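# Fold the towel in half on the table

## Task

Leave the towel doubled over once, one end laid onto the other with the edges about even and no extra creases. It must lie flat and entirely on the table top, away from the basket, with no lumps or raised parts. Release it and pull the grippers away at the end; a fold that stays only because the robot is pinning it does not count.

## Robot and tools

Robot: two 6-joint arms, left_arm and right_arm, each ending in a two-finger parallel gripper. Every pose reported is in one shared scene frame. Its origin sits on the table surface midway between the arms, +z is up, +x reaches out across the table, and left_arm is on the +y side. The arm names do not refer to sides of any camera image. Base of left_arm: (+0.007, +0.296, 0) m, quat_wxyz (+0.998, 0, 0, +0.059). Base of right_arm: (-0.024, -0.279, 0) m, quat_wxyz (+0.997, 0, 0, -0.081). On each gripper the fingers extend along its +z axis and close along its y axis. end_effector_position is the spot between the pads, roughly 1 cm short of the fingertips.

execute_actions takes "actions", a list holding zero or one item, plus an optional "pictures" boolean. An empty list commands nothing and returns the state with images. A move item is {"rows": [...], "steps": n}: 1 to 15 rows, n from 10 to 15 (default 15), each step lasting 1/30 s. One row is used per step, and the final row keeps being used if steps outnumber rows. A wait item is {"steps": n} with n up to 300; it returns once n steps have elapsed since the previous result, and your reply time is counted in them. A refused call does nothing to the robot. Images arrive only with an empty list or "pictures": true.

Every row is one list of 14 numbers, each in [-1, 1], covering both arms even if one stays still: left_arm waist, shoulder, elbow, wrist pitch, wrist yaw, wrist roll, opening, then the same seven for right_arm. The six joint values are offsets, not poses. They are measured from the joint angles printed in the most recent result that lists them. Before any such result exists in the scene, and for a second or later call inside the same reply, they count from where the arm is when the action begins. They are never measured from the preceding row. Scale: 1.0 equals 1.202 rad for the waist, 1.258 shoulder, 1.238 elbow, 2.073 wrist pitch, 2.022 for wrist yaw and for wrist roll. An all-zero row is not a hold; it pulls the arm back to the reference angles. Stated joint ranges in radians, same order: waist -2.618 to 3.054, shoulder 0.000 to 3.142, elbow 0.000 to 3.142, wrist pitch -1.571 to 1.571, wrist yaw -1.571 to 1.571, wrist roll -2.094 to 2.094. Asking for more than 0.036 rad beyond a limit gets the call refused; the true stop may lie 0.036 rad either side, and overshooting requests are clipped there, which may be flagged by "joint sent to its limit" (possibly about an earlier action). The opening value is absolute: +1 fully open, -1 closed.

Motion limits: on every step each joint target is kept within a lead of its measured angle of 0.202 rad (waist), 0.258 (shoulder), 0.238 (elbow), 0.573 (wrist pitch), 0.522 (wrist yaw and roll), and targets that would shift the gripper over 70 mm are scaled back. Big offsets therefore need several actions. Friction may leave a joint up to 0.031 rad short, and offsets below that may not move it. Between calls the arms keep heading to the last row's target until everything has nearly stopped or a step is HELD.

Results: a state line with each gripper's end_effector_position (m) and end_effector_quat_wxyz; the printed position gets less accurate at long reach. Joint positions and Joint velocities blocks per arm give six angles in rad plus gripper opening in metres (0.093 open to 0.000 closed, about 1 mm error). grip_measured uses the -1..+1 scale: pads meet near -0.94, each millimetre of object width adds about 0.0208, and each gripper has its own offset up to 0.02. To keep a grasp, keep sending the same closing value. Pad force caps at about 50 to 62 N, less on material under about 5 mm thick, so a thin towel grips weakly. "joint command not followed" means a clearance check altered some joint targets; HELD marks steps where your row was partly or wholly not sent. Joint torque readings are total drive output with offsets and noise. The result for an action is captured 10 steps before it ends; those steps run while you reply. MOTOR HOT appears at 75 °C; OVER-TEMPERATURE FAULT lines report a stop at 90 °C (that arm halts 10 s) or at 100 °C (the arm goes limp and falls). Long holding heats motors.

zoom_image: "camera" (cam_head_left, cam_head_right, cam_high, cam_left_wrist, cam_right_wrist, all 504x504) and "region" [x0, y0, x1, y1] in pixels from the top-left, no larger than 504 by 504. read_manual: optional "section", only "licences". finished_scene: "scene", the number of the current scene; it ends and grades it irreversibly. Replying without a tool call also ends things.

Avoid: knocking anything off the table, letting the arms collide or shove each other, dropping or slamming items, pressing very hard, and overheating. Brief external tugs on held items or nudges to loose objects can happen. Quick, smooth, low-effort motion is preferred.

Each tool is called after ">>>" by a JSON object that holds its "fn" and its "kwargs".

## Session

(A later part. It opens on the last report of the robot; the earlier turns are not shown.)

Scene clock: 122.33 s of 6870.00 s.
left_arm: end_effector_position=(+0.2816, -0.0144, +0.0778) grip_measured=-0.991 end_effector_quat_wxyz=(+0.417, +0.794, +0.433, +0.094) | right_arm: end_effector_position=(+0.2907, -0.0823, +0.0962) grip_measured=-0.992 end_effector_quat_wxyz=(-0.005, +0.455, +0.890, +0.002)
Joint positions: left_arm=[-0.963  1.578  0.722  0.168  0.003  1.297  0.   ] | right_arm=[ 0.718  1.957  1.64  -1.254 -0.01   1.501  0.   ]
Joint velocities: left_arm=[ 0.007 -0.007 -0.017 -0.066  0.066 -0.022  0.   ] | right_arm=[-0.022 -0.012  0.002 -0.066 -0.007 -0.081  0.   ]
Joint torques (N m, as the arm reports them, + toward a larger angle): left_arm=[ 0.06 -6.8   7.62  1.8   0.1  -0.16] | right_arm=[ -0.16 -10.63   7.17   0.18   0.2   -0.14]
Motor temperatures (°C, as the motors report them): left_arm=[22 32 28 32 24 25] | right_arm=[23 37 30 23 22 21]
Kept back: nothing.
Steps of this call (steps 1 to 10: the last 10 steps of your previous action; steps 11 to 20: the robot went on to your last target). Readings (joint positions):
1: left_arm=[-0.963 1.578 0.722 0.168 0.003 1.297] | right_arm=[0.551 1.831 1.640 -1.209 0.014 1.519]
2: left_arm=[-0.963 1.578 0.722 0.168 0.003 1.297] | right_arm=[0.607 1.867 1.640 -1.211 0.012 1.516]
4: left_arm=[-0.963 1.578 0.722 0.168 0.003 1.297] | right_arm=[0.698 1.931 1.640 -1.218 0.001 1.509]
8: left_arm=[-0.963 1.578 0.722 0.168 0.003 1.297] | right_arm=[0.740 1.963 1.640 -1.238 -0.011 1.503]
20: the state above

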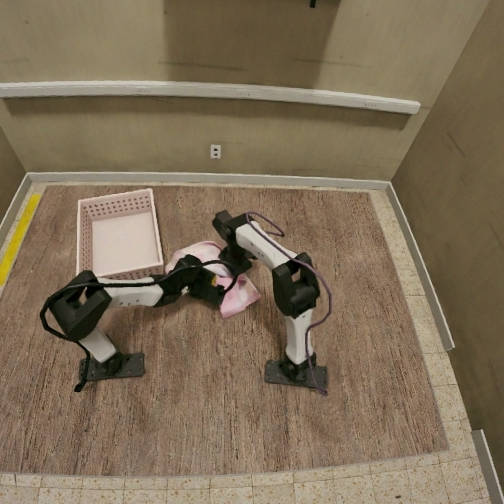

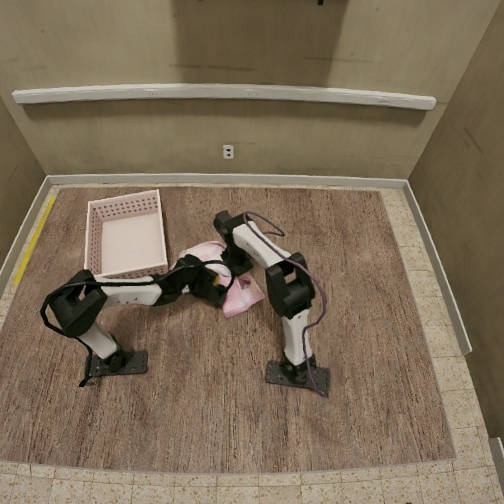

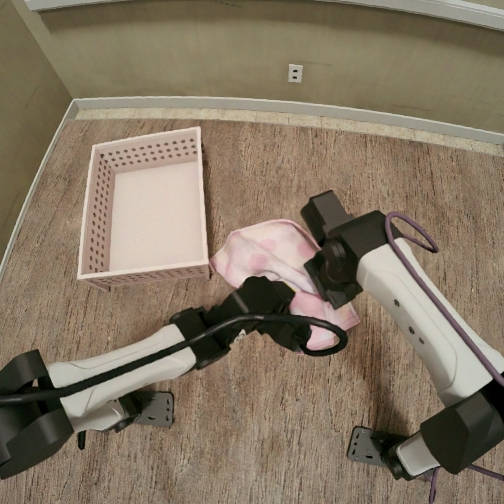

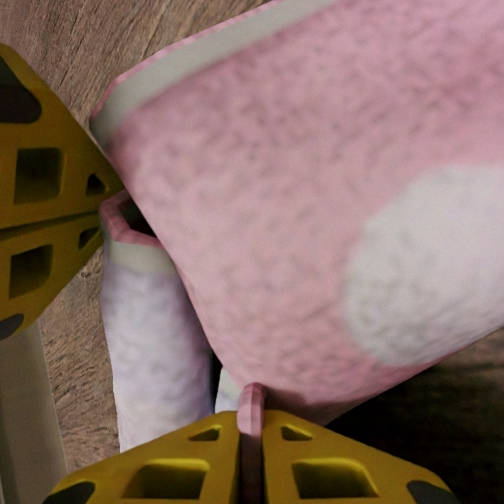

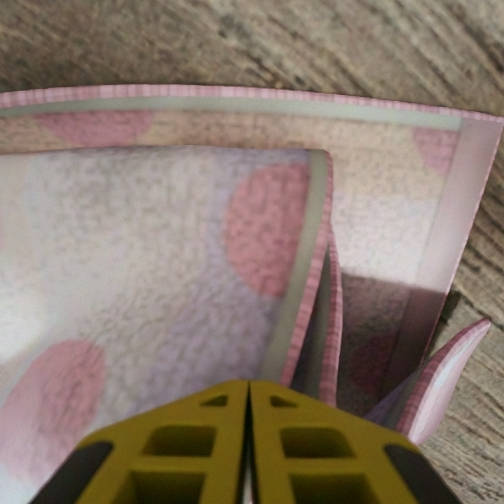

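>>> {"fn": "execute_actions", "kwargs": {"actions": [{"rows": [[0,0,0,0,0,-0.03,-1,-0.03,-0.08,-0.05,0.0,0,-0.05,-1],[0,0,0,0,0,-0.06,-1,-0.05,-0.15,-0.12,0.02,0,-0.1,-1],[0,0,0,0,0,-0.09,-1,-0.05,-0.22,-0.19,0.04,0,-0.15,-1],[0,0,0,0,0,-0.12,-1,-0.05,-0.29,-0.26,0.07,0,-0.2,-1],[0,0,0,0,0,-0.15,-1,-0.05,-0.36,-0.33,0.1,0,-0.25,-1],[0,0,0,0,0,-0.18,-1,-0.05,-0.43,-0.4,0.13,0,-0.3,-1],[0,0,0,0,0,-0.21,-1,-0.05,-0.5,-0.47,0.16,0,-0.35,-1],[0,0,0,0,0,-0.24,-1,-0.05,-0.57,-0.54,0.19,0,-0.4,-1],[0,0,0,0,0,-0.26,-1,-0.03,-0.64,-0.61,0.22,0,-0.45,-1],[0,0,0,0,0,-0.26,-1,0,-0.71,-0.69,0.25,0,-0.5,-1],[0,0,0,0,0,-0.26,-1,0.03,-0.78,-0.77,0.28,0,-0.55,-0.3],[0,0,0,0,0,-0.26,-1,0.06,-0.85,-0.85,0.31,0,-0.6,-0.3],[0,0,0,0,0,-0.26,-1,0.09,-0.9,-0.92,0.34,0,-0.67,-0.3],[0,0,0,0,0,-0.26,-1,0.12,-0.947,-0.973,0.38,0,-0.742,-0.3]], "steps": 15}]}}

>>> {"fn": "execute_actions", "kwargs": {"actions": [{"steps": 24}], "pictures": true}}

Scene clock: 125.40 s of 6870.00 s.
left_arm: end_effector_position=(+0.2816, -0.0144, +0.0777) grip_measured=-0.991 end_effector_quat_wxyz=(+0.422, +0.764, +0.483, +0.067) | right_arm: end_effector_position=(+0.2617, -0.1187, +0.1130) grip_measured=-0.992 end_effector_quat_wxyz=(+0.025, +0.377, +0.925, +0.041)
Joint positions: left_arm=[-0.963  1.578  0.722  0.167  0.003  1.168  0.   ] | right_arm=[ 0.669  1.697  1.373 -1.152 -0.013  1.281  0.   ]
Joint velocities: left_arm=[ 0.002 -0.012 -0.007  0.007 -0.037 -1.121  0.   ] | right_arm=[-0.339 -2.586 -2.249  0.74  -0.051 -1.971  0.   ]
Joint torques (N m, as the arm reports them, + toward a larger angle): left_arm=[ 0.05 -6.79  7.74  1.8   0.12 -0.22] | right_arm=[ 0.88 -8.29  6.1   0.52  0.13 -0.11]
Motor temperatures (°C, as the motors report them): left_arm=[22 32 29 33 24 25] | right_arm=[22 38 30 23 22 21]
Steps of this call (steps 1 to 15: the robot went on to your last target; steps 16 to 87: nothing new was sent; steps 88 to 92: the first 5 steps of this action). Readings (joint positions):
88: left_arm=[-0.963 1.578 0.722 0.167 0.003 1.288] | right_arm=[0.715 1.946 1.628 -1.246 -0.011 1.485]
89: left_arm=[-0.963 1.578 0.722 0.167 0.003 1.269] | right_arm=[0.708 1.914 1.590 -1.225 -0.013 1.451]
91: left_arm=[-0.963 1.578 0.722 0.167 0.003 1.208] | right_arm=[0.681 1.783 1.452 -1.176 -0.013 1.347]
92: the state above

Scene clock: 126.20 s of 6870.00 s.
left_arm: end_effector_position=(+0.2816, -0.0144, +0.0777) grip_measured=-0.991 end_effector_quat_wxyz=(+0.427, +0.657, +0.621, -0.015) | right_arm: end_effector_position=(+0.1632, -0.1217, +0.0930) grip_measured=-0.303 end_effector_quat_wxyz=(+0.333, -0.308, +0.882, +0.131)
Joint positions: left_arm=[-0.963  1.578  0.722  0.167  0.003  0.781  0.   ] | right_arm=[ 0.855  0.775  0.436 -0.5   -0.013  0.024  0.031]
Joint velocities: left_arm=[-0.012 -0.012  0.007 -0.037  0.022  0.007  0.   ] | right_arm=[-0.002  0.007  0.007  0.095 -0.022 -0.095  0.   ]
Joint torques (N m, as the arm reports them, + toward a larger angle): left_arm=[ 0.08 -6.79  7.67  1.81  0.09 -0.23] | right_arm=[ 0.74 -1.27  7.22  2.16  0.09 -0.15]
Motor temperatures (°C, as the motors report them): left_arm=[22 32 29 33 24 25] | right_arm=[22 37 30 24 22 21]
Kept back: nothing.
Steps of this call (steps 1 to 10: the last 10 steps of your previous action; steps 11 to 24: the robot went on to your last target). Readings (joint positions):
1: left_arm=[-0.963 1.578 0.722 0.167 0.003 1.125] | right_arm=[0.660 1.603 1.293 -1.123 -0.012 1.209]
2: left_arm=[-0.963 1.578 0.722 0.167 0.003 1.077] | right_arm=[0.657 1.507 1.212 -1.088 -0.012 1.130]
4: left_arm=[-0.963 1.578 0.722 0.167 0.003 0.979] | right_arm=[0.659 1.309 1.050 -1.002 -0.012 0.961]
8: left_arm=[-0.963 1.578 0.722 0.167 0.003 0.860] | right_arm=[0.761 0.941 0.728 -0.794 -0.008 0.587]
24: the state above

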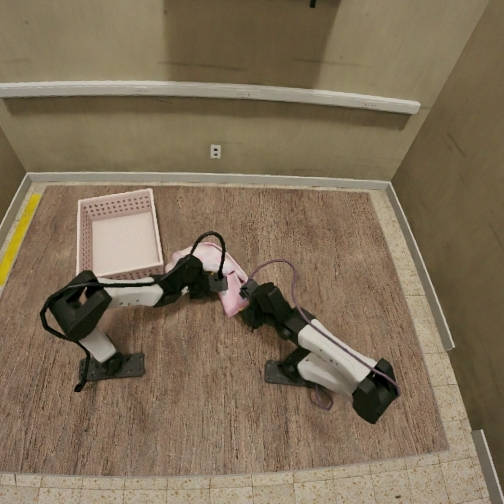

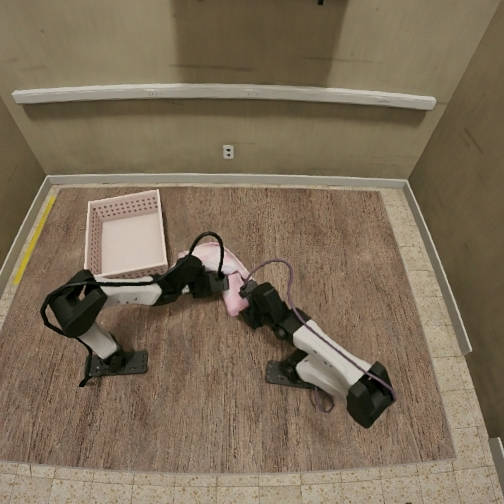

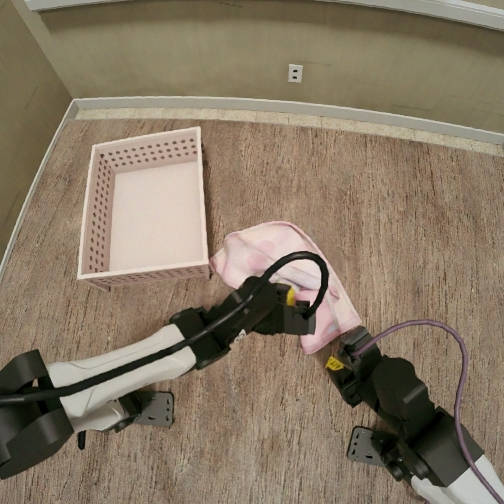

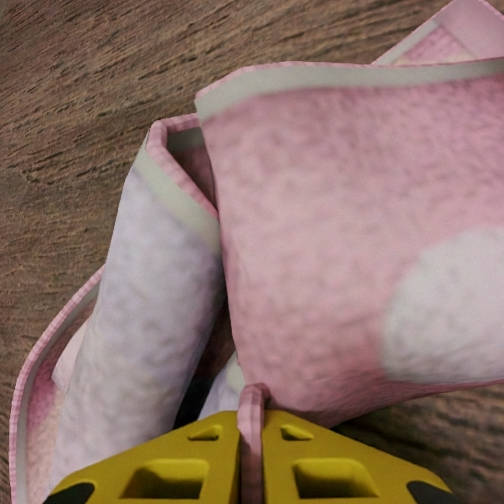

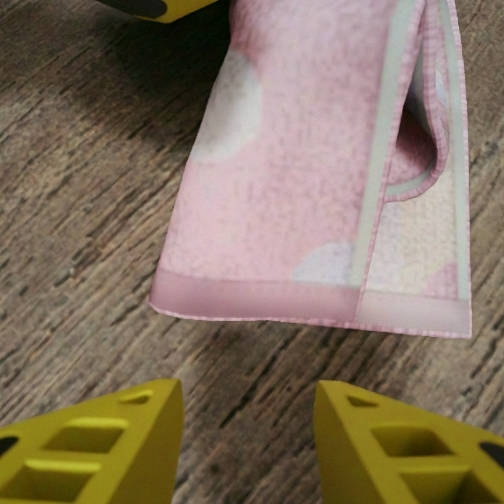

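>>> {"fn": "execute_actions", "kwargs": {"actions": [{"rows": [[0,0,0,0,0,0.04,-1,-0.1,0.03,0.1,-0.05,0,0.1,-1],[0,0,0,0,0,0.08,-1,-0.15,0.08,0.18,-0.09,0,0.2,-1],[0,0,0,0,0,0.12,-1,-0.17,0.15,0.26,-0.13,0,0.3,-1],[0,0,0,0,0,0.16,-1,-0.17,0.22,0.33,-0.17,0,0.4,-1],[0,0,0,0,0,0.2,-1,-0.17,0.29,0.4,-0.2,0,0.5,-1],[0,0,0,0,0,0.24,-1,-0.17,0.36,0.47,-0.23,0,0.6,-1],[0,0,0,0,0,0.28,-1,-0.17,0.43,0.54,-0.26,0,0.7,-1],[0,0,0,0,0,0.32,-1,-0.17,0.5,0.61,-0.29,0,0.7,-1],[0,0,0,0,0,0.36,-1,-0.17,0.57,0.68,-0.32,0,0.7,-1],[0,0,0,0,0,0.36,-1,-0.17,0.64,0.75,-0.35,0,0.7,-1],[0,0,0,0,0,0.36,-1,-0.17,0.71,0.82,-0.38,0,0.7,-1],[0,0,0,0,0,0.36,-1,-0.17,0.78,0.89,-0.41,0,0.7,-1],[0,0,0,0,0,0.36,-1,-0.17,0.83,0.96,-0.41,0,0.7,-1],[0,0,0,0,0,0.36,-1,-0.17,0.86,1.0,-0.41,0,0.7,-1]], "steps": 15}]}}

>>> {"fn": "execute_actions", "kwargs": {"actions": [{"steps": 24}]}}

Scene clock: 128.60 s of 6870.00 s.
left_arm: end_effector_position=(+0.2816, -0.0144, +0.0777) grip_measured=-0.991 end_effector_quat_wxyz=(+0.426, +0.709, +0.561, +0.022) | right_arm: end_effector_position=(+0.2038, -0.1500, +0.1285) grip_measured=-0.990 end_effector_quat_wxyz=(+0.259, -0.049, +0.955, +0.135)
Joint positions: left_arm=[-0.963  1.578  0.722  0.167  0.003  0.956  0.   ] | right_arm=[ 0.67   0.985  0.729 -0.723 -0.015  0.408  0.   ]
Joint velocities: left_arm=[ 0.007 -0.002 -0.002 -0.051 -0.022  1.473  0.   ] | right_arm=[-0.432  2.205  2.527 -1.223  0.095  2.821  0.   ]
Joint torques (N m, as the arm reports them, + toward a larger angle): left_arm=[ 0.09 -6.79  7.67  1.81  0.09 -0.13] | right_arm=[ 0.84 -0.12  6.87  1.76 -0.01 -0.13]
Motor temperatures (°C, as the motors report them): left_arm=[22 32 29 33 24 25] | right_arm=[22 37 30 24 22 21]
Steps of this call (steps 1 to 30: the robot went on to your last target; steps 31 to 67: nothing new was sent; steps 68 to 72: the first 5 steps of this action). Readings (joint positions):
68: left_arm=[-0.963 1.578 0.722 0.167 0.003 0.792] | right_arm=[0.834 0.781 0.453 -0.518 -0.022 0.040]
69: left_arm=[-0.963 1.578 0.722 0.167 0.003 0.819] | right_arm=[0.785 0.803 0.496 -0.571 -0.024 0.109]
71: left_arm=[-0.963 1.578 0.722 0.167 0.003 0.903] | right_arm=[0.691 0.911 0.643 -0.677 -0.019 0.307]
72: the state above

Scene clock: 129.40 s of 6870.00 s.
left_arm: end_effector_position=(+0.2816, -0.0144, +0.0777) grip_measured=-0.991 end_effector_quat_wxyz=(+0.405, +0.834, +0.350, +0.136) | right_arm: end_effector_position=(+0.2860, -0.1098, +0.1257) grip_measured=-0.992 end_effector_quat_wxyz=(-0.004, +0.449, +0.894, +0.007)
Joint positions: left_arm=[-0.963  1.578  0.722  0.167  0.003  1.502  0.   ] | right_arm=[ 0.657  1.874  1.645 -1.334 -0.014  1.425  0.   ]
Joint velocities: left_arm=[-0.002 -0.002  0.002  0.037 -0.007 -0.037  0.   ] | right_arm=[ 0.012 -0.007  0.002 -0.11   0.081 -0.051  0.   ]
Joint torques (N m, as the arm reports them, + toward a larger angle): left_arm=[ 0.04 -6.77  7.61  1.78  0.1  -0.14] | right_arm=[-0.34 -9.75  8.23  0.25  0.13 -0.01]
Motor temperatures (°C, as the motors report them): left_arm=[22 32 29 33 24 25] | right_arm=[22 37 30 24 22 21]
Kept back: nothing.
Steps of this call (steps 1 to 10: the last 10 steps of your previous action; steps 11 to 24: the robot went on to your last target). Readings (joint positions):
1: left_arm=[-0.963 1.578 0.722 0.167 0.003 1.015] | right_arm=[0.660 1.066 0.818 -0.769 -0.014 0.509]
2: left_arm=[-0.963 1.578 0.722 0.167 0.003 1.078] | right_arm=[0.657 1.152 0.908 -0.818 -0.014 0.610]
4: left_arm=[-0.963 1.578 0.722 0.167 0.003 1.215] | right_arm=[0.657 1.330 1.086 -0.921 -0.014 0.810]
8: left_arm=[-0.963 1.578 0.722 0.167 0.003 1.387] | right_arm=[0.657 1.684 1.439 -1.139 -0.014 1.164]
24: the state above

>>> {"fn": "execute_actions", "kwargs": {"actions": [{"rows": [[0,0,0,0,0,0,-1,0.03,0.02,0.04,0,0,0,-1],[0,0,0,0,0,0,-1,0.06,0.04,0.07,0,0,0.01,-1],[0,0,0,0,0,0,-1,0.087,0.055,0.082,-0.005,0,0.01,-1]], "steps": 12}]}}

>>> {"fn": "execute_actions", "kwargs": {"actions": [{"steps": 18}], "pictures": true}}

Scene clock: 129.97 s of 6870.00 s.
left_arm: end_effector_position=(+0.2816, -0.0144, +0.0777) grip_measured=-0.991 end_effector_quat_wxyz=(+0.404, +0.835, +0.348, +0.137) | right_arm: end_effector_position=(+0.2854, -0.1056, +0.1267) grip_measured=-0.992 end_effector_quat_wxyz=(-0.005, +0.447, +0.894, +0.004)
Joint positions: left_arm=[-0.963  1.578  0.722  0.167  0.003  1.505  0.   ] | right_arm=[ 0.669  1.886  1.664 -1.347 -0.013  1.434  0.   ]
Joint velocities: left_arm=[ 0.002 -0.017  0.002 -0.11   0.037 -0.037  0.   ] | right_arm=[ 0.32   0.335  0.549 -0.168  0.051  0.037  0.   ]
Joint torques (N m, as the arm reports them, + toward a larger angle): left_arm=[ 0.02 -6.76  7.65  1.79  0.09 -0.2 ] | right_arm=[ 3.37 -6.91  8.53  0.73  0.04 -0.04]
Motor temperatures (°C, as the motors report them): left_arm=[22 32 29 33 24 25] | right_arm=[22 37 30 24 22 21]
Steps of this call (steps 1 to 15: the robot went on to your last target; steps 16 to 17: the first 2 steps of this action). Readings (joint positions):
16: left_arm=[-0.963 1.578 0.722 0.167 0.003 1.505] | right_arm=[0.660 1.877 1.649 -1.342 -0.014 1.432]
17: the state above

Scene clock: 130.57 s of 6870.00 s.
left_arm: end_effector_position=(+0.2816, -0.0144, +0.0777) grip_measured=-0.991 end_effector_quat_wxyz=(+0.404, +0.835, +0.348, +0.137) | right_arm: end_effector_position=(+0.2789, -0.0664, +0.1229) grip_measured=-0.992 end_effector_quat_wxyz=(-0.004, +0.404, +0.915, +0.010)
Joint positions: left_arm=[-0.963  1.578  0.722  0.167  0.003  1.505  0.   ] | right_arm=[ 0.768  1.937  1.718 -1.339 -0.016  1.438  0.   ]
Joint velocities: left_arm=[-0.002  0.002  0.007  0.007  0.037  0.022  0.   ] | right_arm=[0.007 0.002 0.007 0.037 0.051 0.051 0.   ]
Joint torques (N m, as the arm reports them, + toward a larger angle): left_arm=[ 0.09 -6.74  7.62  1.79  0.09 -0.2 ] | right_arm=[-0.38 -8.44  8.2   0.29  0.13  0.  ]
Motor temperatures (°C, as the motors report them): left_arm=[22 32 29 33 24 25] | right_arm=[22 37 30 24 22 21]
Kept back: nothing.
Steps of this call (steps 1 to 10: the last 10 steps of your previous action; steps 11 to 18: the robot went on to your last target). Readings (joint positions):
1: left_arm=[-0.963 1.578 0.722 0.167 0.003 1.505] | right_arm=[0.686 1.899 1.685 -1.349 -0.011 1.435]
2: left_arm=[-0.963 1.578 0.722 0.167 0.003 1.505] | right_arm=[0.709 1.912 1.703 -1.345 -0.011 1.436]
4: left_arm=[-0.963 1.578 0.722 0.167 0.003 1.505] | right_arm=[0.750 1.929 1.717 -1.339 -0.013 1.436]
8: left_arm=[-0.963 1.578 0.722 0.167 0.003 1.505] | right_arm=[0.769 1.937 1.718 -1.339 -0.016 1.437]
18: the state above

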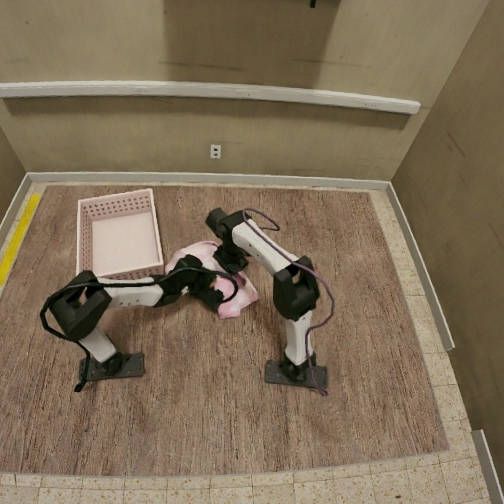

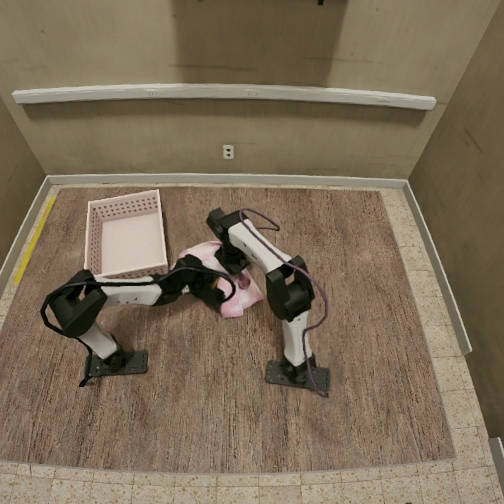

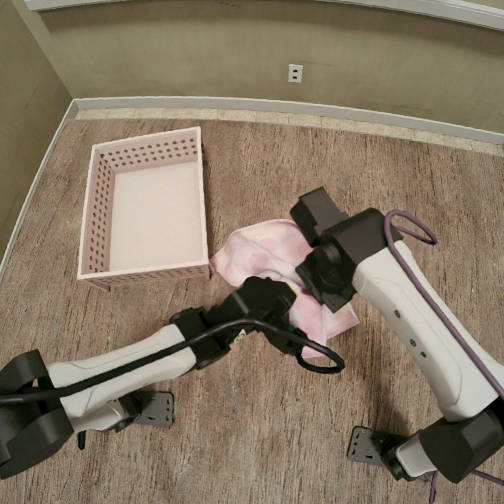

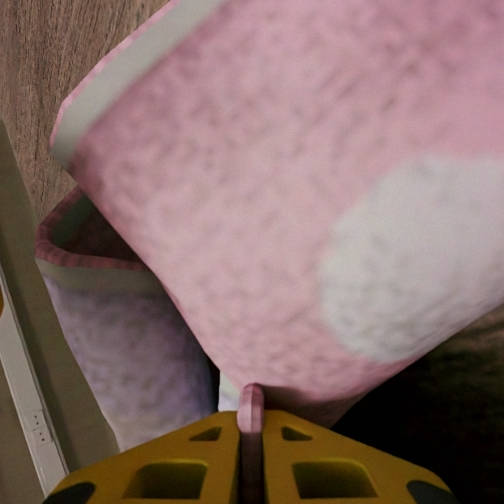

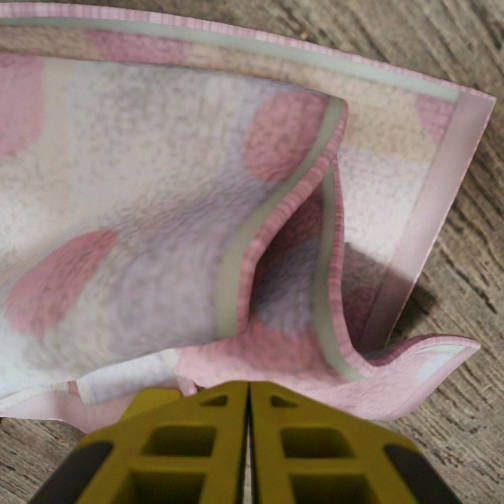

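>>> {"fn": "execute_actions", "kwargs": {"actions": [{"rows": [[0,0,0,0,0,0,-1,0,-0.03,-0.03,0.005,0,0,-0.3],[0,0,0,0,0,0,-1,0,-0.06,-0.06,0.01,0,0,-0.3],[0,0,0,0,0,0,-1,0,-0.065,-0.09,0.015,0,0,-0.3],[0,0,0,0,0,0,-1,0,-0.065,-0.09,0.015,0,0,-0.3],[0,0,0,0,0,0,-1,0,-0.065,-0.09,0.015,0,0,-0.3],[0,0,0,0,0,0,-1,0,-0.06,-0.11,0.035,0,0,-0.3],[0,0,0,0,0,0,-1,0,-0.06,-0.13,0.05,0,0,-0.3],[0,0,0,0,0,0,-1,0,-0.055,-0.15,0.06,0,0,-0.3],[0,0,0,0,0,0,-1,0,-0.055,-0.17,0.07,0,0,-0.3]], "steps": 15}]}}

>>> {"fn": "execute_actions", "kwargs": {"actions": [{"steps": 18}], "pictures": true}}

Scene clock: 131.93 s of 6870.00 s.
left_arm: end_effector_position=(+0.2816, -0.0144, +0.0777) grip_measured=-0.991 end_effector_quat_wxyz=(+0.404, +0.835, +0.348, +0.137) | right_arm: end_effector_position=(+0.2663, -0.0752, +0.1213) grip_measured=-0.306 end_effector_quat_wxyz=(-0.006, +0.404, +0.915, +0.006)
Joint positions: left_arm=[-0.963  1.578  0.722  0.167  0.003  1.505  0.   ] | right_arm=[ 0.768  1.883  1.639 -1.321 -0.016  1.438  0.031]
Joint velocities: left_arm=[ 0.007 -0.002 -0.017  0.037 -0.022 -0.066  0.   ] | right_arm=[-0.012 -0.252 -0.3   -0.11  -0.051 -0.066  0.006]
Joint torques (N m, as the arm reports them, + toward a larger angle): left_arm=[ 0.07 -6.8   7.62  1.78  0.1  -0.15] | right_arm=[ 0.2  -9.47  5.08  0.58  0.11 -0.08]
Motor temperatures (°C, as the motors report them): left_arm=[22 32 29 33 24 25] | right_arm=[22 37 31 24 22 21]
Steps of this call (steps 1 to 15: the robot went on to your last target; steps 16 to 36: nothing new was sent; steps 37 to 41: the first 5 steps of this action). Readings (joint positions):
37: left_arm=[-0.963 1.578 0.722 0.167 0.003 1.505] | right_arm=[0.768 1.935 1.715 -1.336 -0.016 1.438]
38: left_arm=[-0.963 1.578 0.722 0.167 0.003 1.505] | right_arm=[0.768 1.925 1.700 -1.327 -0.016 1.438]
40: left_arm=[-0.963 1.578 0.722 0.167 0.003 1.505] | right_arm=[0.768 1.893 1.653 -1.319 -0.016 1.438]
41: the state above

Scene clock: 132.53 s of 6870.00 s.
left_arm: end_effector_position=(+0.2816, -0.0144, +0.0777) grip_measured=-0.991 end_effector_quat_wxyz=(+0.404, +0.835, +0.348, +0.137) | right_arm: end_effector_position=(+0.2638, -0.0770, +0.0960) grip_measured=-0.303 end_effector_quat_wxyz=(-0.004, +0.404, +0.915, +0.009)
Joint positions: left_arm=[-0.963  1.578  0.722  0.167  0.003  1.505  0.   ] | right_arm=[ 0.768  1.87   1.521 -1.21  -0.016  1.438  0.031]
Joint velocities: left_arm=[ 0.012 -0.002 -0.007  0.037  0.007  0.007  0.   ] | right_arm=[ 0.007 -0.017 -0.012  0.037  0.037 -0.066 -0.001]
Joint torques (N m, as the arm reports them, + toward a larger angle): left_arm=[ 0.09 -6.69  7.61  1.77  0.1  -0.17] | right_arm=[ 0.16 -8.56  4.98  0.5   0.11 -0.08]
Motor temperatures (°C, as the motors report them): left_arm=[22 32 29 33 24 25] | right_arm=[22 37 30 24 22 21]
Kept back: nothing.
Steps of this call (steps 1 to 10: the last 10 steps of your previous action; steps 11 to 18: the robot went on to your last target). Readings (joint positions):
1: left_arm=[-0.963 1.578 0.722 0.167 0.003 1.505] | right_arm=[0.768 1.877 1.627 -1.318 -0.016 1.438]
2: left_arm=[-0.963 1.578 0.722 0.167 0.003 1.505] | right_arm=[0.768 1.872 1.613 -1.306 -0.016 1.438]
4: left_arm=[-0.963 1.578 0.722 0.167 0.003 1.505] | right_arm=[0.768 1.870 1.574 -1.272 -0.016 1.438]
8: left_arm=[-0.963 1.578 0.722 0.167 0.003 1.505] | right_arm=[0.768 1.870 1.522 -1.240 -0.016 1.438]
18: the state above

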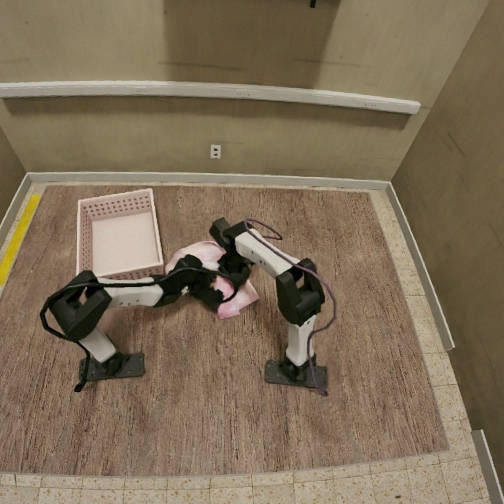

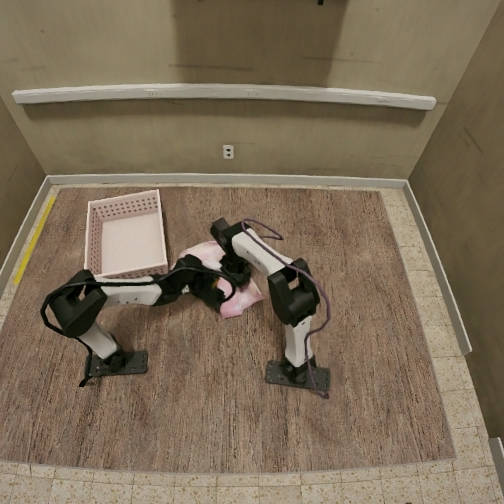

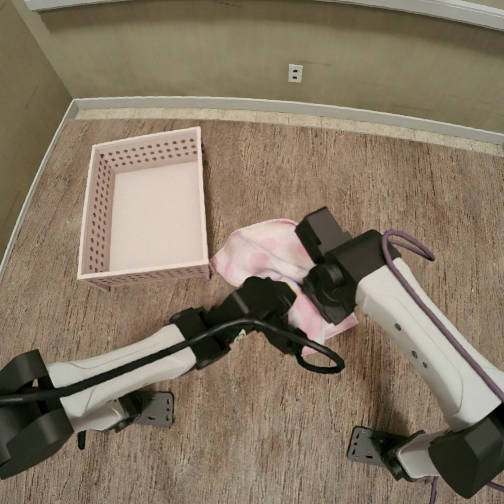

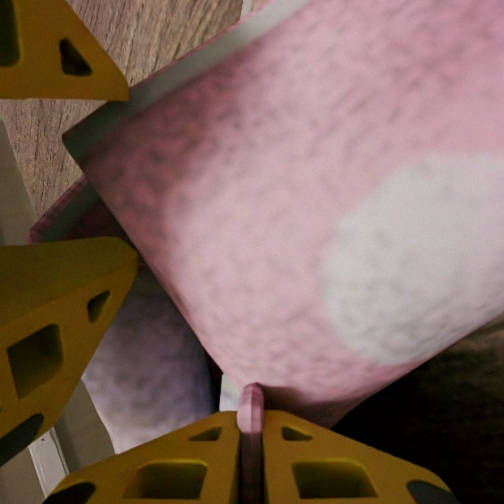

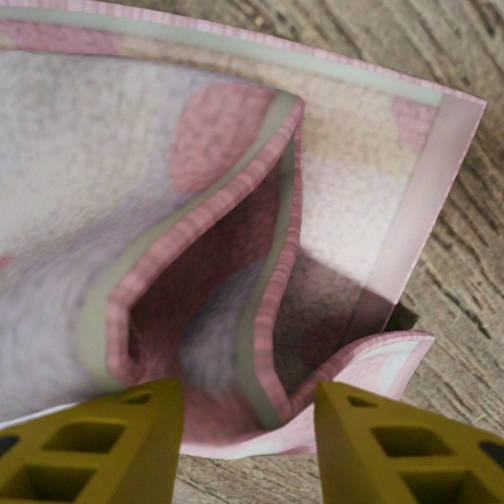

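>>> {"fn": "execute_actions", "kwargs": {"actions": [{"rows": [[0,0,0,0,0,0,-1,0,0,0.04,-0.02,0,0,-0.3],[0,0,0,0,0,0,-1,0,0,0.07,-0.035,0,0,-0.3],[0,0,0,0,0,0,-1,0,0,0.07,-0.035,0,0,-0.3],[0,0,0,0,0,0,-1,-0.02,0,0.07,-0.035,0,0,-0.4],[0,0,0,0,0,0,-1,-0.04,0,0.07,-0.035,0,0,-0.4],[0,0,0,0,0,0,-1,-0.06,0,0.07,-0.035,0,0,-0.4],[0,0,0,0,0,0,-1,-0.065,0,0.07,-0.035,0,0,-0.4],[0,0,0,0,0,0,-1,-0.065,0,0.07,-0.035,0,0,-0.4],[0,0,0,0,0,0,-1,-0.065,0,0.05,-0.02,0,0,-0.4],[0,0,0,0,0,0,-1,-0.065,0,0.03,-0.005,0,0,-0.4],[0,0,0,0,0,0,-1,-0.065,0.005,0.01,0.005,0,0,-0.4],[0,0,0,0,0,0,-1,-0.065,0.01,-0.01,0.015,0,0,-0.4],[0,0,0,0,0,0,-1,-0.065,0.015,-0.03,0.025,0,0,-0.4],[0,0,0,0,0,0,-1,-0.065,0.02,-0.05,0.035,0,0,-0.4]], "steps": 15}]}}

>>> {"fn": "execute_actions", "kwargs": {"actions": [{"steps": 20}], "pictures": true}}

Scene clock: 136.70 s of 6870.00 s.
left_arm: end_effector_position=(+0.2816, -0.0144, +0.0777) grip_measured=-0.991 end_effector_quat_wxyz=(+0.404, +0.835, +0.348, +0.137) | right_arm: end_effector_position=(+0.2690, -0.0763, +0.1091) grip_measured=-0.389 end_effector_quat_wxyz=(-0.001, +0.408, +0.913, +0.015)
Joint positions: left_arm=[-0.963  1.578  0.722  0.167  0.003  1.505  0.   ] | right_arm=[ 0.761  1.872  1.576 -1.25  -0.017  1.438  0.027]
Joint velocities: left_arm=[-0.007  0.007 -0.012 -0.007 -0.022 -0.007  0.   ] | right_arm=[-0.222 -0.007  0.242 -0.066 -0.066 -0.007 -0.016]
Joint torques (N m, as the arm reports them, + toward a larger angle): left_arm=[-0.02 -6.74  7.65  1.78  0.08 -0.16] | right_arm=[-2.18 -8.6   7.36  0.1   0.15 -0.08]
Motor temperatures (°C, as the motors report them): left_arm=[22 32 29 33 24 25] | right_arm=[22 37 30 24 22 21]
Steps of this call (steps 1 to 15: the robot went on to your last target; steps 16 to 110: nothing new was sent; then 0.33 s passed at rest; steps 111 to 115: the first 5 steps of this action). Readings (joint positions):
111: left_arm=[-0.963 1.578 0.722 0.167 0.003 1.505] | right_arm=[0.768 1.870 1.525 -1.214 -0.016 1.438]
112: left_arm=[-0.963 1.578 0.722 0.167 0.003 1.505] | right_arm=[0.768 1.872 1.537 -1.228 -0.016 1.438]
114: left_arm=[-0.963 1.578 0.722 0.167 0.003 1.505] | right_arm=[0.767 1.872 1.565 -1.247 -0.016 1.438]
115: the state above

Scene clock: 137.37 s of 6870.00 s.
left_arm: end_effector_position=(+0.2816, -0.0144, +0.0777) grip_measured=-0.991 end_effector_quat_wxyz=(+0.404, +0.835, +0.348, +0.137) | right_arm: end_effector_position=(+0.2774, -0.1016, +0.0757) grip_measured=-0.397 end_effector_quat_wxyz=(-0.011, +0.441, +0.897, +0.000)
Joint positions: left_arm=[-0.963  1.578  0.722  0.167  0.003  1.505  0.   ] | right_arm=[ 0.687  1.895  1.473 -1.16  -0.018  1.438  0.026]
Joint velocities: left_arm=[-0.012 -0.002  0.007 -0.051  0.051 -0.066  0.   ] | right_arm=[ 0.002  0.022 -0.012  0.037 -0.081 -0.081 -0.   ]
Joint torques (N m, as the arm reports them, + toward a larger angle): left_arm=[ 0.03 -6.75  7.63  1.78  0.09 -0.16] | right_arm=[ 0.4  -8.39  4.95  0.45  0.12 -0.08]
Motor temperatures (°C, as the motors report them): left_arm=[22 32 29 33 24 25] | right_arm=[22 37 30 24 22 21]
Kept back: nothing.
Steps of this call (steps 1 to 10: the last 10 steps of your previous action; steps 11 to 20: the robot went on to your last target). Readings (joint positions):
1: left_arm=[-0.963 1.578 0.722 0.167 0.003 1.505] | right_arm=[0.750 1.872 1.582 -1.252 -0.018 1.438]
2: left_arm=[-0.963 1.578 0.722 0.167 0.003 1.505] | right_arm=[0.734 1.872 1.584 -1.253 -0.018 1.438]
4: left_arm=[-0.963 1.578 0.722 0.167 0.003 1.505] | right_arm=[0.703 1.872 1.584 -1.256 -0.018 1.438]
8: left_arm=[-0.963 1.578 0.722 0.167 0.003 1.505] | right_arm=[0.687 1.872 1.550 -1.216 -0.018 1.438]
20: the state above

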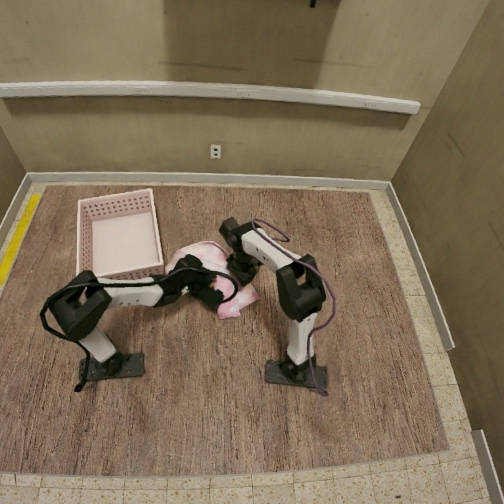

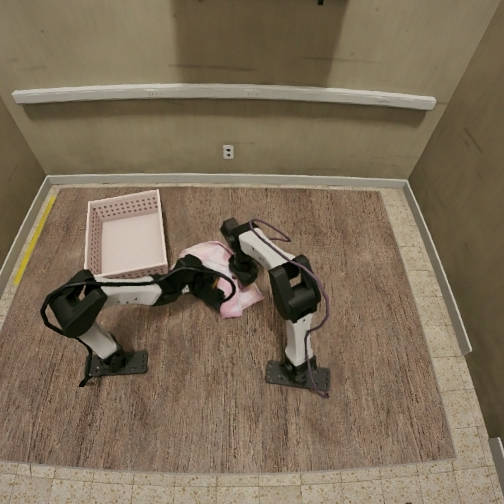

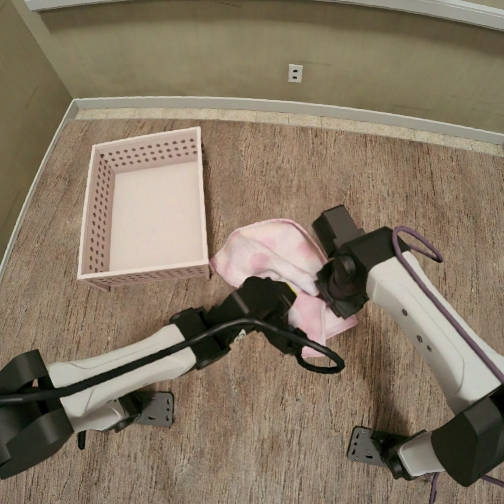

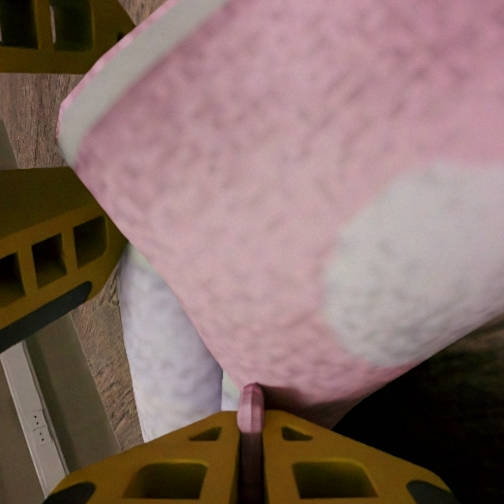

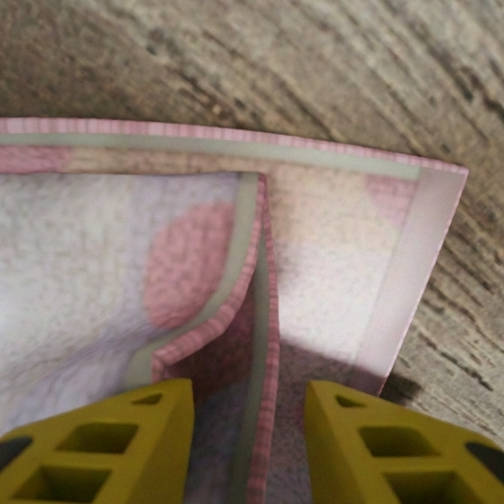

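>>> {"fn": "execute_actions", "kwargs": {"actions": [{"rows": [[0,0,0,0,0,0,-1,0.015,0,0,0,0,0,-0.45],[0,0,0,0,0,0,-1,0.025,0,0,0,0,0,-0.5],[0,0,0,0,0,0,-1,0.035,0,0,0,0,0,-0.55],[0,0,0,0,0,0,-1,0.045,0,0,0,0,0,-0.6]], "steps": 12}]}}

>>> {"fn": "execute_actions", "kwargs": {"actions": [{"steps": 16}], "pictures": true}}

Scene clock: 137.97 s of 6870.00 s.
left_arm: end_effector_position=(+0.2816, -0.0144, +0.0777) grip_measured=-0.991 end_effector_quat_wxyz=(+0.404, +0.835, +0.348, +0.137) | right_arm: end_effector_position=(+0.2776, -0.1000, +0.0757) grip_measured=-0.477 end_effector_quat_wxyz=(-0.010, +0.440, +0.898, +0.002)
Joint positions: left_arm=[-0.963  1.578  0.722  0.167  0.003  1.505  0.   ] | right_arm=[ 0.691  1.895  1.473 -1.156 -0.018  1.438  0.022]
Joint velocities: left_arm=[ 0.007  0.007  0.002  0.007 -0.022 -0.051  0.   ] | right_arm=[ 0.11   0.007 -0.007 -0.037  0.022 -0.037 -0.043]
Joint torques (N m, as the arm reports them, + toward a larger angle): left_arm=[ 0.06 -6.73  7.59  1.78  0.1  -0.16] | right_arm=[ 1.71 -8.49  5.95  0.25  0.12 -0.07]
Motor temperatures (°C, as the motors report them): left_arm=[22 32 29 33 24 25] | right_arm=[22 37 30 24 22 21]
Steps of this call (steps 1 to 16: the robot went on to your last target; steps 17 to 18: the first 2 steps of this action). Readings (joint positions):
17: left_arm=[-0.963 1.578 0.722 0.167 0.003 1.505] | right_arm=[0.688 1.895 1.473 -1.156 -0.018 1.438]
18: the state above

Scene clock: 138.50 s of 6870.00 s.
left_arm: end_effector_position=(+0.2812, -0.0140, +0.0770) grip_measured=-0.991 end_effector_quat_wxyz=(+0.403, +0.835, +0.349, +0.136) | right_arm: end_effector_position=(+0.2686, -0.0860, +0.0757) grip_measured=-0.597 end_effector_quat_wxyz=(-0.010, +0.418, +0.908, +0.002)
Joint positions: left_arm=[-0.963  1.578  0.722  0.164  0.003  1.505  0.   ] | right_arm=[ 0.738  1.895  1.473 -1.156 -0.018  1.438  0.017]
Joint velocities: left_arm=[ 0.012 -0.012  0.012  0.066 -0.095  0.066  0.   ] | right_arm=[ 0.017  0.002  0.002 -0.037 -0.022 -0.037 -0.001]
Joint torques (N m, as the arm reports them, + toward a larger angle): left_arm=[ 0.03 -6.76  7.62  1.8   0.09 -0.16] | right_arm=[ 0.37 -8.49  5.95  0.26  0.11 -0.07]
Motor temperatures (°C, as the motors report them): left_arm=[22 32 29 34 24 25] | right_arm=[22 37 30 24 22 21]
Kept back: nothing.
Steps of this call (steps 1 to 10: the last 10 steps of your previous action; steps 11 to 16: the robot went on to your last target). Readings (joint positions):
1: left_arm=[-0.963 1.578 0.722 0.167 0.003 1.505] | right_arm=[0.697 1.895 1.473 -1.156 -0.018 1.438]
2: left_arm=[-0.963 1.578 0.722 0.167 0.003 1.505] | right_arm=[0.706 1.895 1.473 -1.156 -0.018 1.438]
4: left_arm=[-0.963 1.578 0.722 0.167 0.003 1.505] | right_arm=[0.726 1.895 1.473 -1.156 -0.018 1.438]
8: left_arm=[-0.963 1.578 0.722 0.164 0.003 1.505] | right_arm=[0.738 1.895 1.473 -1.156 -0.018 1.438]
16: the state above

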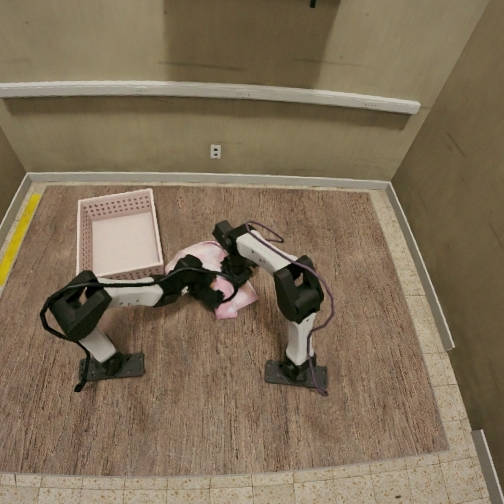

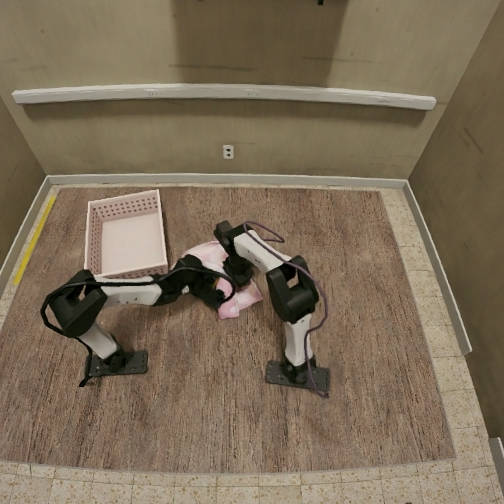

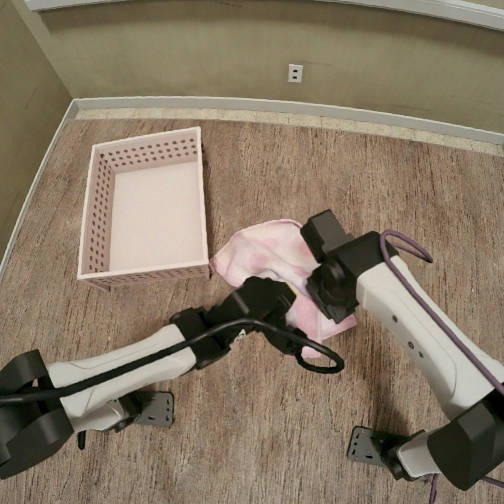

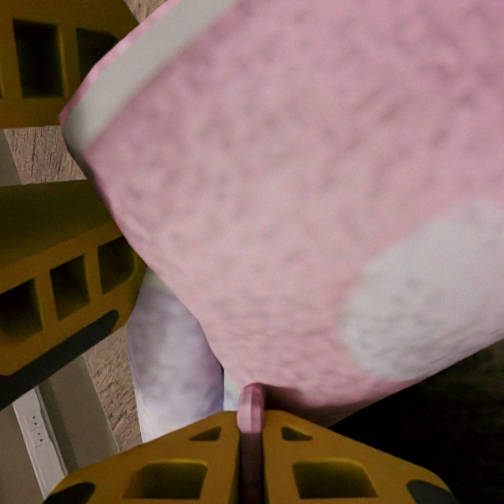

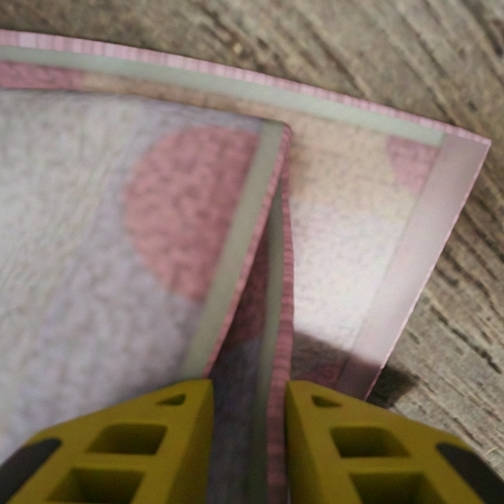

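>>> {"fn": "execute_actions", "kwargs": {"actions": [{"rows": [[0,0,0,0,0,0,-1,0,0,0,0,0,0,-0.68],[0,0,0,0,0,0,-1,0,0,0,0,0,0,-0.76],[0,0,0,0,0,0,-1,0,0,0,0,0,0,-0.84],[0,0,0,0,0,0,-1,0,0,0,0,0,0,-0.92],[0,0,0,0,0,0,-1,0,0,0,0,0,0,-1],[0,0,0,0,0,0,-1,0,0,0,0,0,0,-1],[0,0,0,0,0,0,-1,0,0,0,0,0,0,-1],[0,0,0,0,0,0,-1,0,0,0,0,0,0,-1],[0,0,0,0,0,0,-1,-0.01,-0.01,-0.01,0,0,0,-1],[0,0,0,0,0,0,-1,-0.02,-0.02,-0.02,0,0,0,-1],[0,0,0,0,0,0,-1,-0.03,-0.025,-0.03,0,0,0,-1],[0,0,0,0,0,0,-1,-0.04,-0.03,-0.04,0,0,0,-1],[0,0,0,0,0,0,-1,-0.05,-0.04,-0.05,0,0,0,-1],[0,0,0,0,0,0,-1,-0.06,-0.05,-0.06,0,0,0,-1]], "steps": 15}]}}

>>> {"fn": "execute_actions", "kwargs": {"actions": [{"steps": 20}], "pictures": true}}

Scene clock: 139.37 s of 6870.00 s.
left_arm: end_effector_position=(+0.2809, -0.0136, +0.0765) grip_measured=-0.991 end_effector_quat_wxyz=(+0.401, +0.836, +0.349, +0.136) | right_arm: end_effector_position=(+0.2686, -0.0860, +0.0757) grip_measured=-0.956 end_effector_quat_wxyz=(-0.010, +0.418, +0.908, +0.002)
Joint positions: left_arm=[-0.963  1.578  0.722  0.16   0.003  1.505  0.   ] | right_arm=[ 0.738  1.895  1.473 -1.156 -0.018  1.438  0.   ]
Joint velocities: left_arm=[-0.007  0.007  0.002 -0.007  0.037 -0.007  0.   ] | right_arm=[-0.002  0.017  0.022 -0.037 -0.022  0.022  0.   ]
Joint torques (N m, as the arm reports them, + toward a larger angle): left_arm=[ 0.01 -6.81  7.63  1.8   0.08 -0.16] | right_arm=[ 0.14 -8.49  5.94  0.29  0.11 -0.07]
Motor temperatures (°C, as the motors report them): left_arm=[22 32 29 34 24 25] | right_arm=[22 37 30 24 22 21]
Steps of this call (steps 1 to 15: the robot went on to your last target; steps 16 to 21: nothing new was sent; steps 22 to 26: the first 5 steps of this action). Readings (joint positions):
22: left_arm=[-0.963 1.578 0.722 0.163 0.003 1.505] | right_arm=[0.738 1.895 1.473 -1.156 -0.018 1.438]
23: left_arm=[-0.963 1.578 0.722 0.162 0.003 1.505] | right_arm=[0.738 1.895 1.473 -1.156 -0.018 1.438]
25: left_arm=[-0.963 1.578 0.722 0.160 0.003 1.505] | right_arm=[0.738 1.895 1.473 -1.156 -0.018 1.438]
26: the state above

Scene clock: 140.03 s of 6870.00 s.
left_arm: end_effector_position=(+0.2776, -0.0178, +0.0777) grip_measured=-0.991 end_effector_quat_wxyz=(+0.408, +0.837, +0.342, +0.127) | right_arm: end_effector_position=(+0.2726, -0.1039, +0.0786) grip_measured=-0.987 end_effector_quat_wxyz=(-0.013, +0.446, +0.895, +0.017)
Joint positions: left_arm=[-0.966  1.578  0.722  0.167  0.025  1.505  0.   ] | right_arm=[ 0.677  1.851  1.426 -1.133 -0.041  1.438  0.   ]
Joint velocities: left_arm=[ 0.012 -0.017 -0.002 -0.007 -0.007 -0.051  0.   ] | right_arm=[-0.012 -0.022 -0.012 -0.022  0.022  0.066  0.   ]
Joint torques (N m, as the arm reports them, + toward a larger angle): left_arm=[ 0.36 -6.72  7.62  1.74 -0.11 -0.16] | right_arm=[-0.69 -9.68  3.92  0.09  0.3  -0.08]
Motor temperatures (°C, as the motors report them): left_arm=[22 32 29 34 24 25] | right_arm=[22 37 30 24 22 21]
Kept back: nothing.
Steps of this call (steps 1 to 10: the last 10 steps of your previous action; steps 11 to 20: the robot went on to your last target). Readings (joint positions):
1: left_arm=[-0.963 1.578 0.722 0.160 0.003 1.505] | right_arm=[0.738 1.895 1.473 -1.156 -0.018 1.438]
2: left_arm=[-0.963 1.578 0.722 0.160 0.003 1.505] | right_arm=[0.738 1.895 1.473 -1.156 -0.018 1.438]
4: left_arm=[-0.963 1.578 0.722 0.160 0.003 1.505] | right_arm=[0.738 1.895 1.473 -1.156 -0.018 1.438]
8: left_arm=[-0.963 1.578 0.722 0.160 0.004 1.505] | right_arm=[0.714 1.883 1.452 -1.151 -0.021 1.438]
20: the state above

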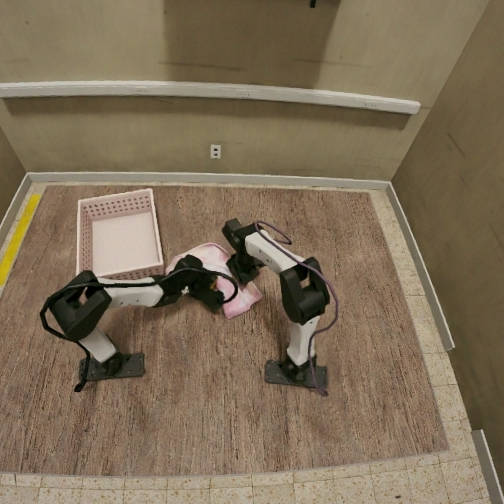

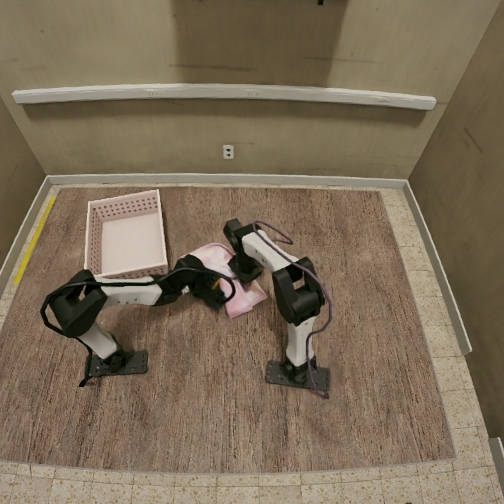

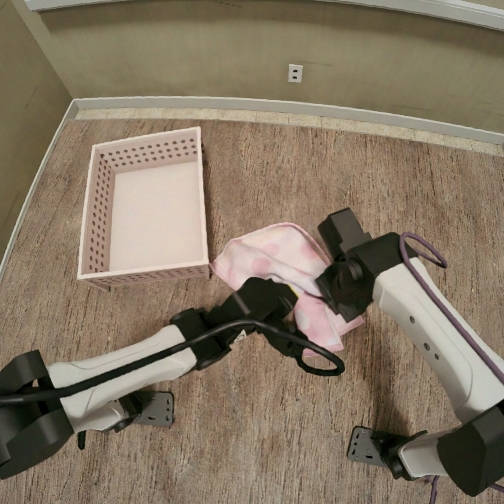

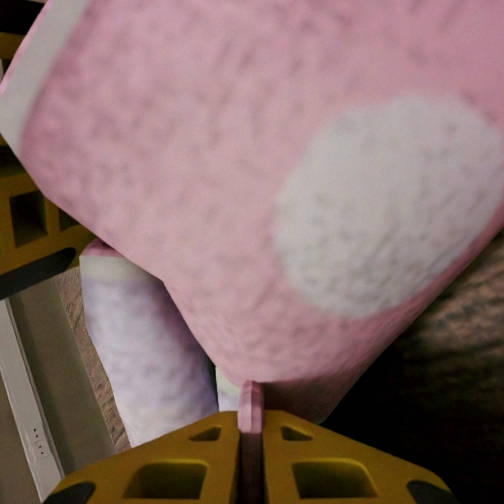

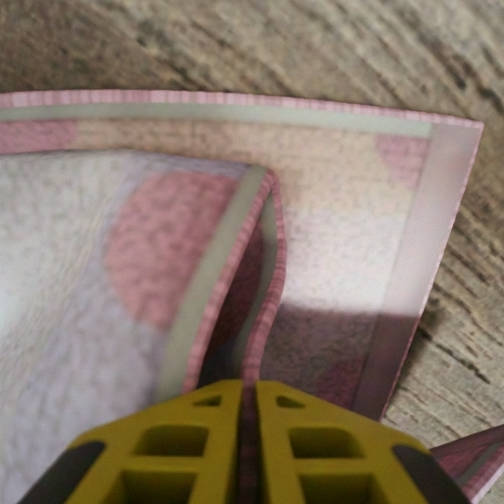

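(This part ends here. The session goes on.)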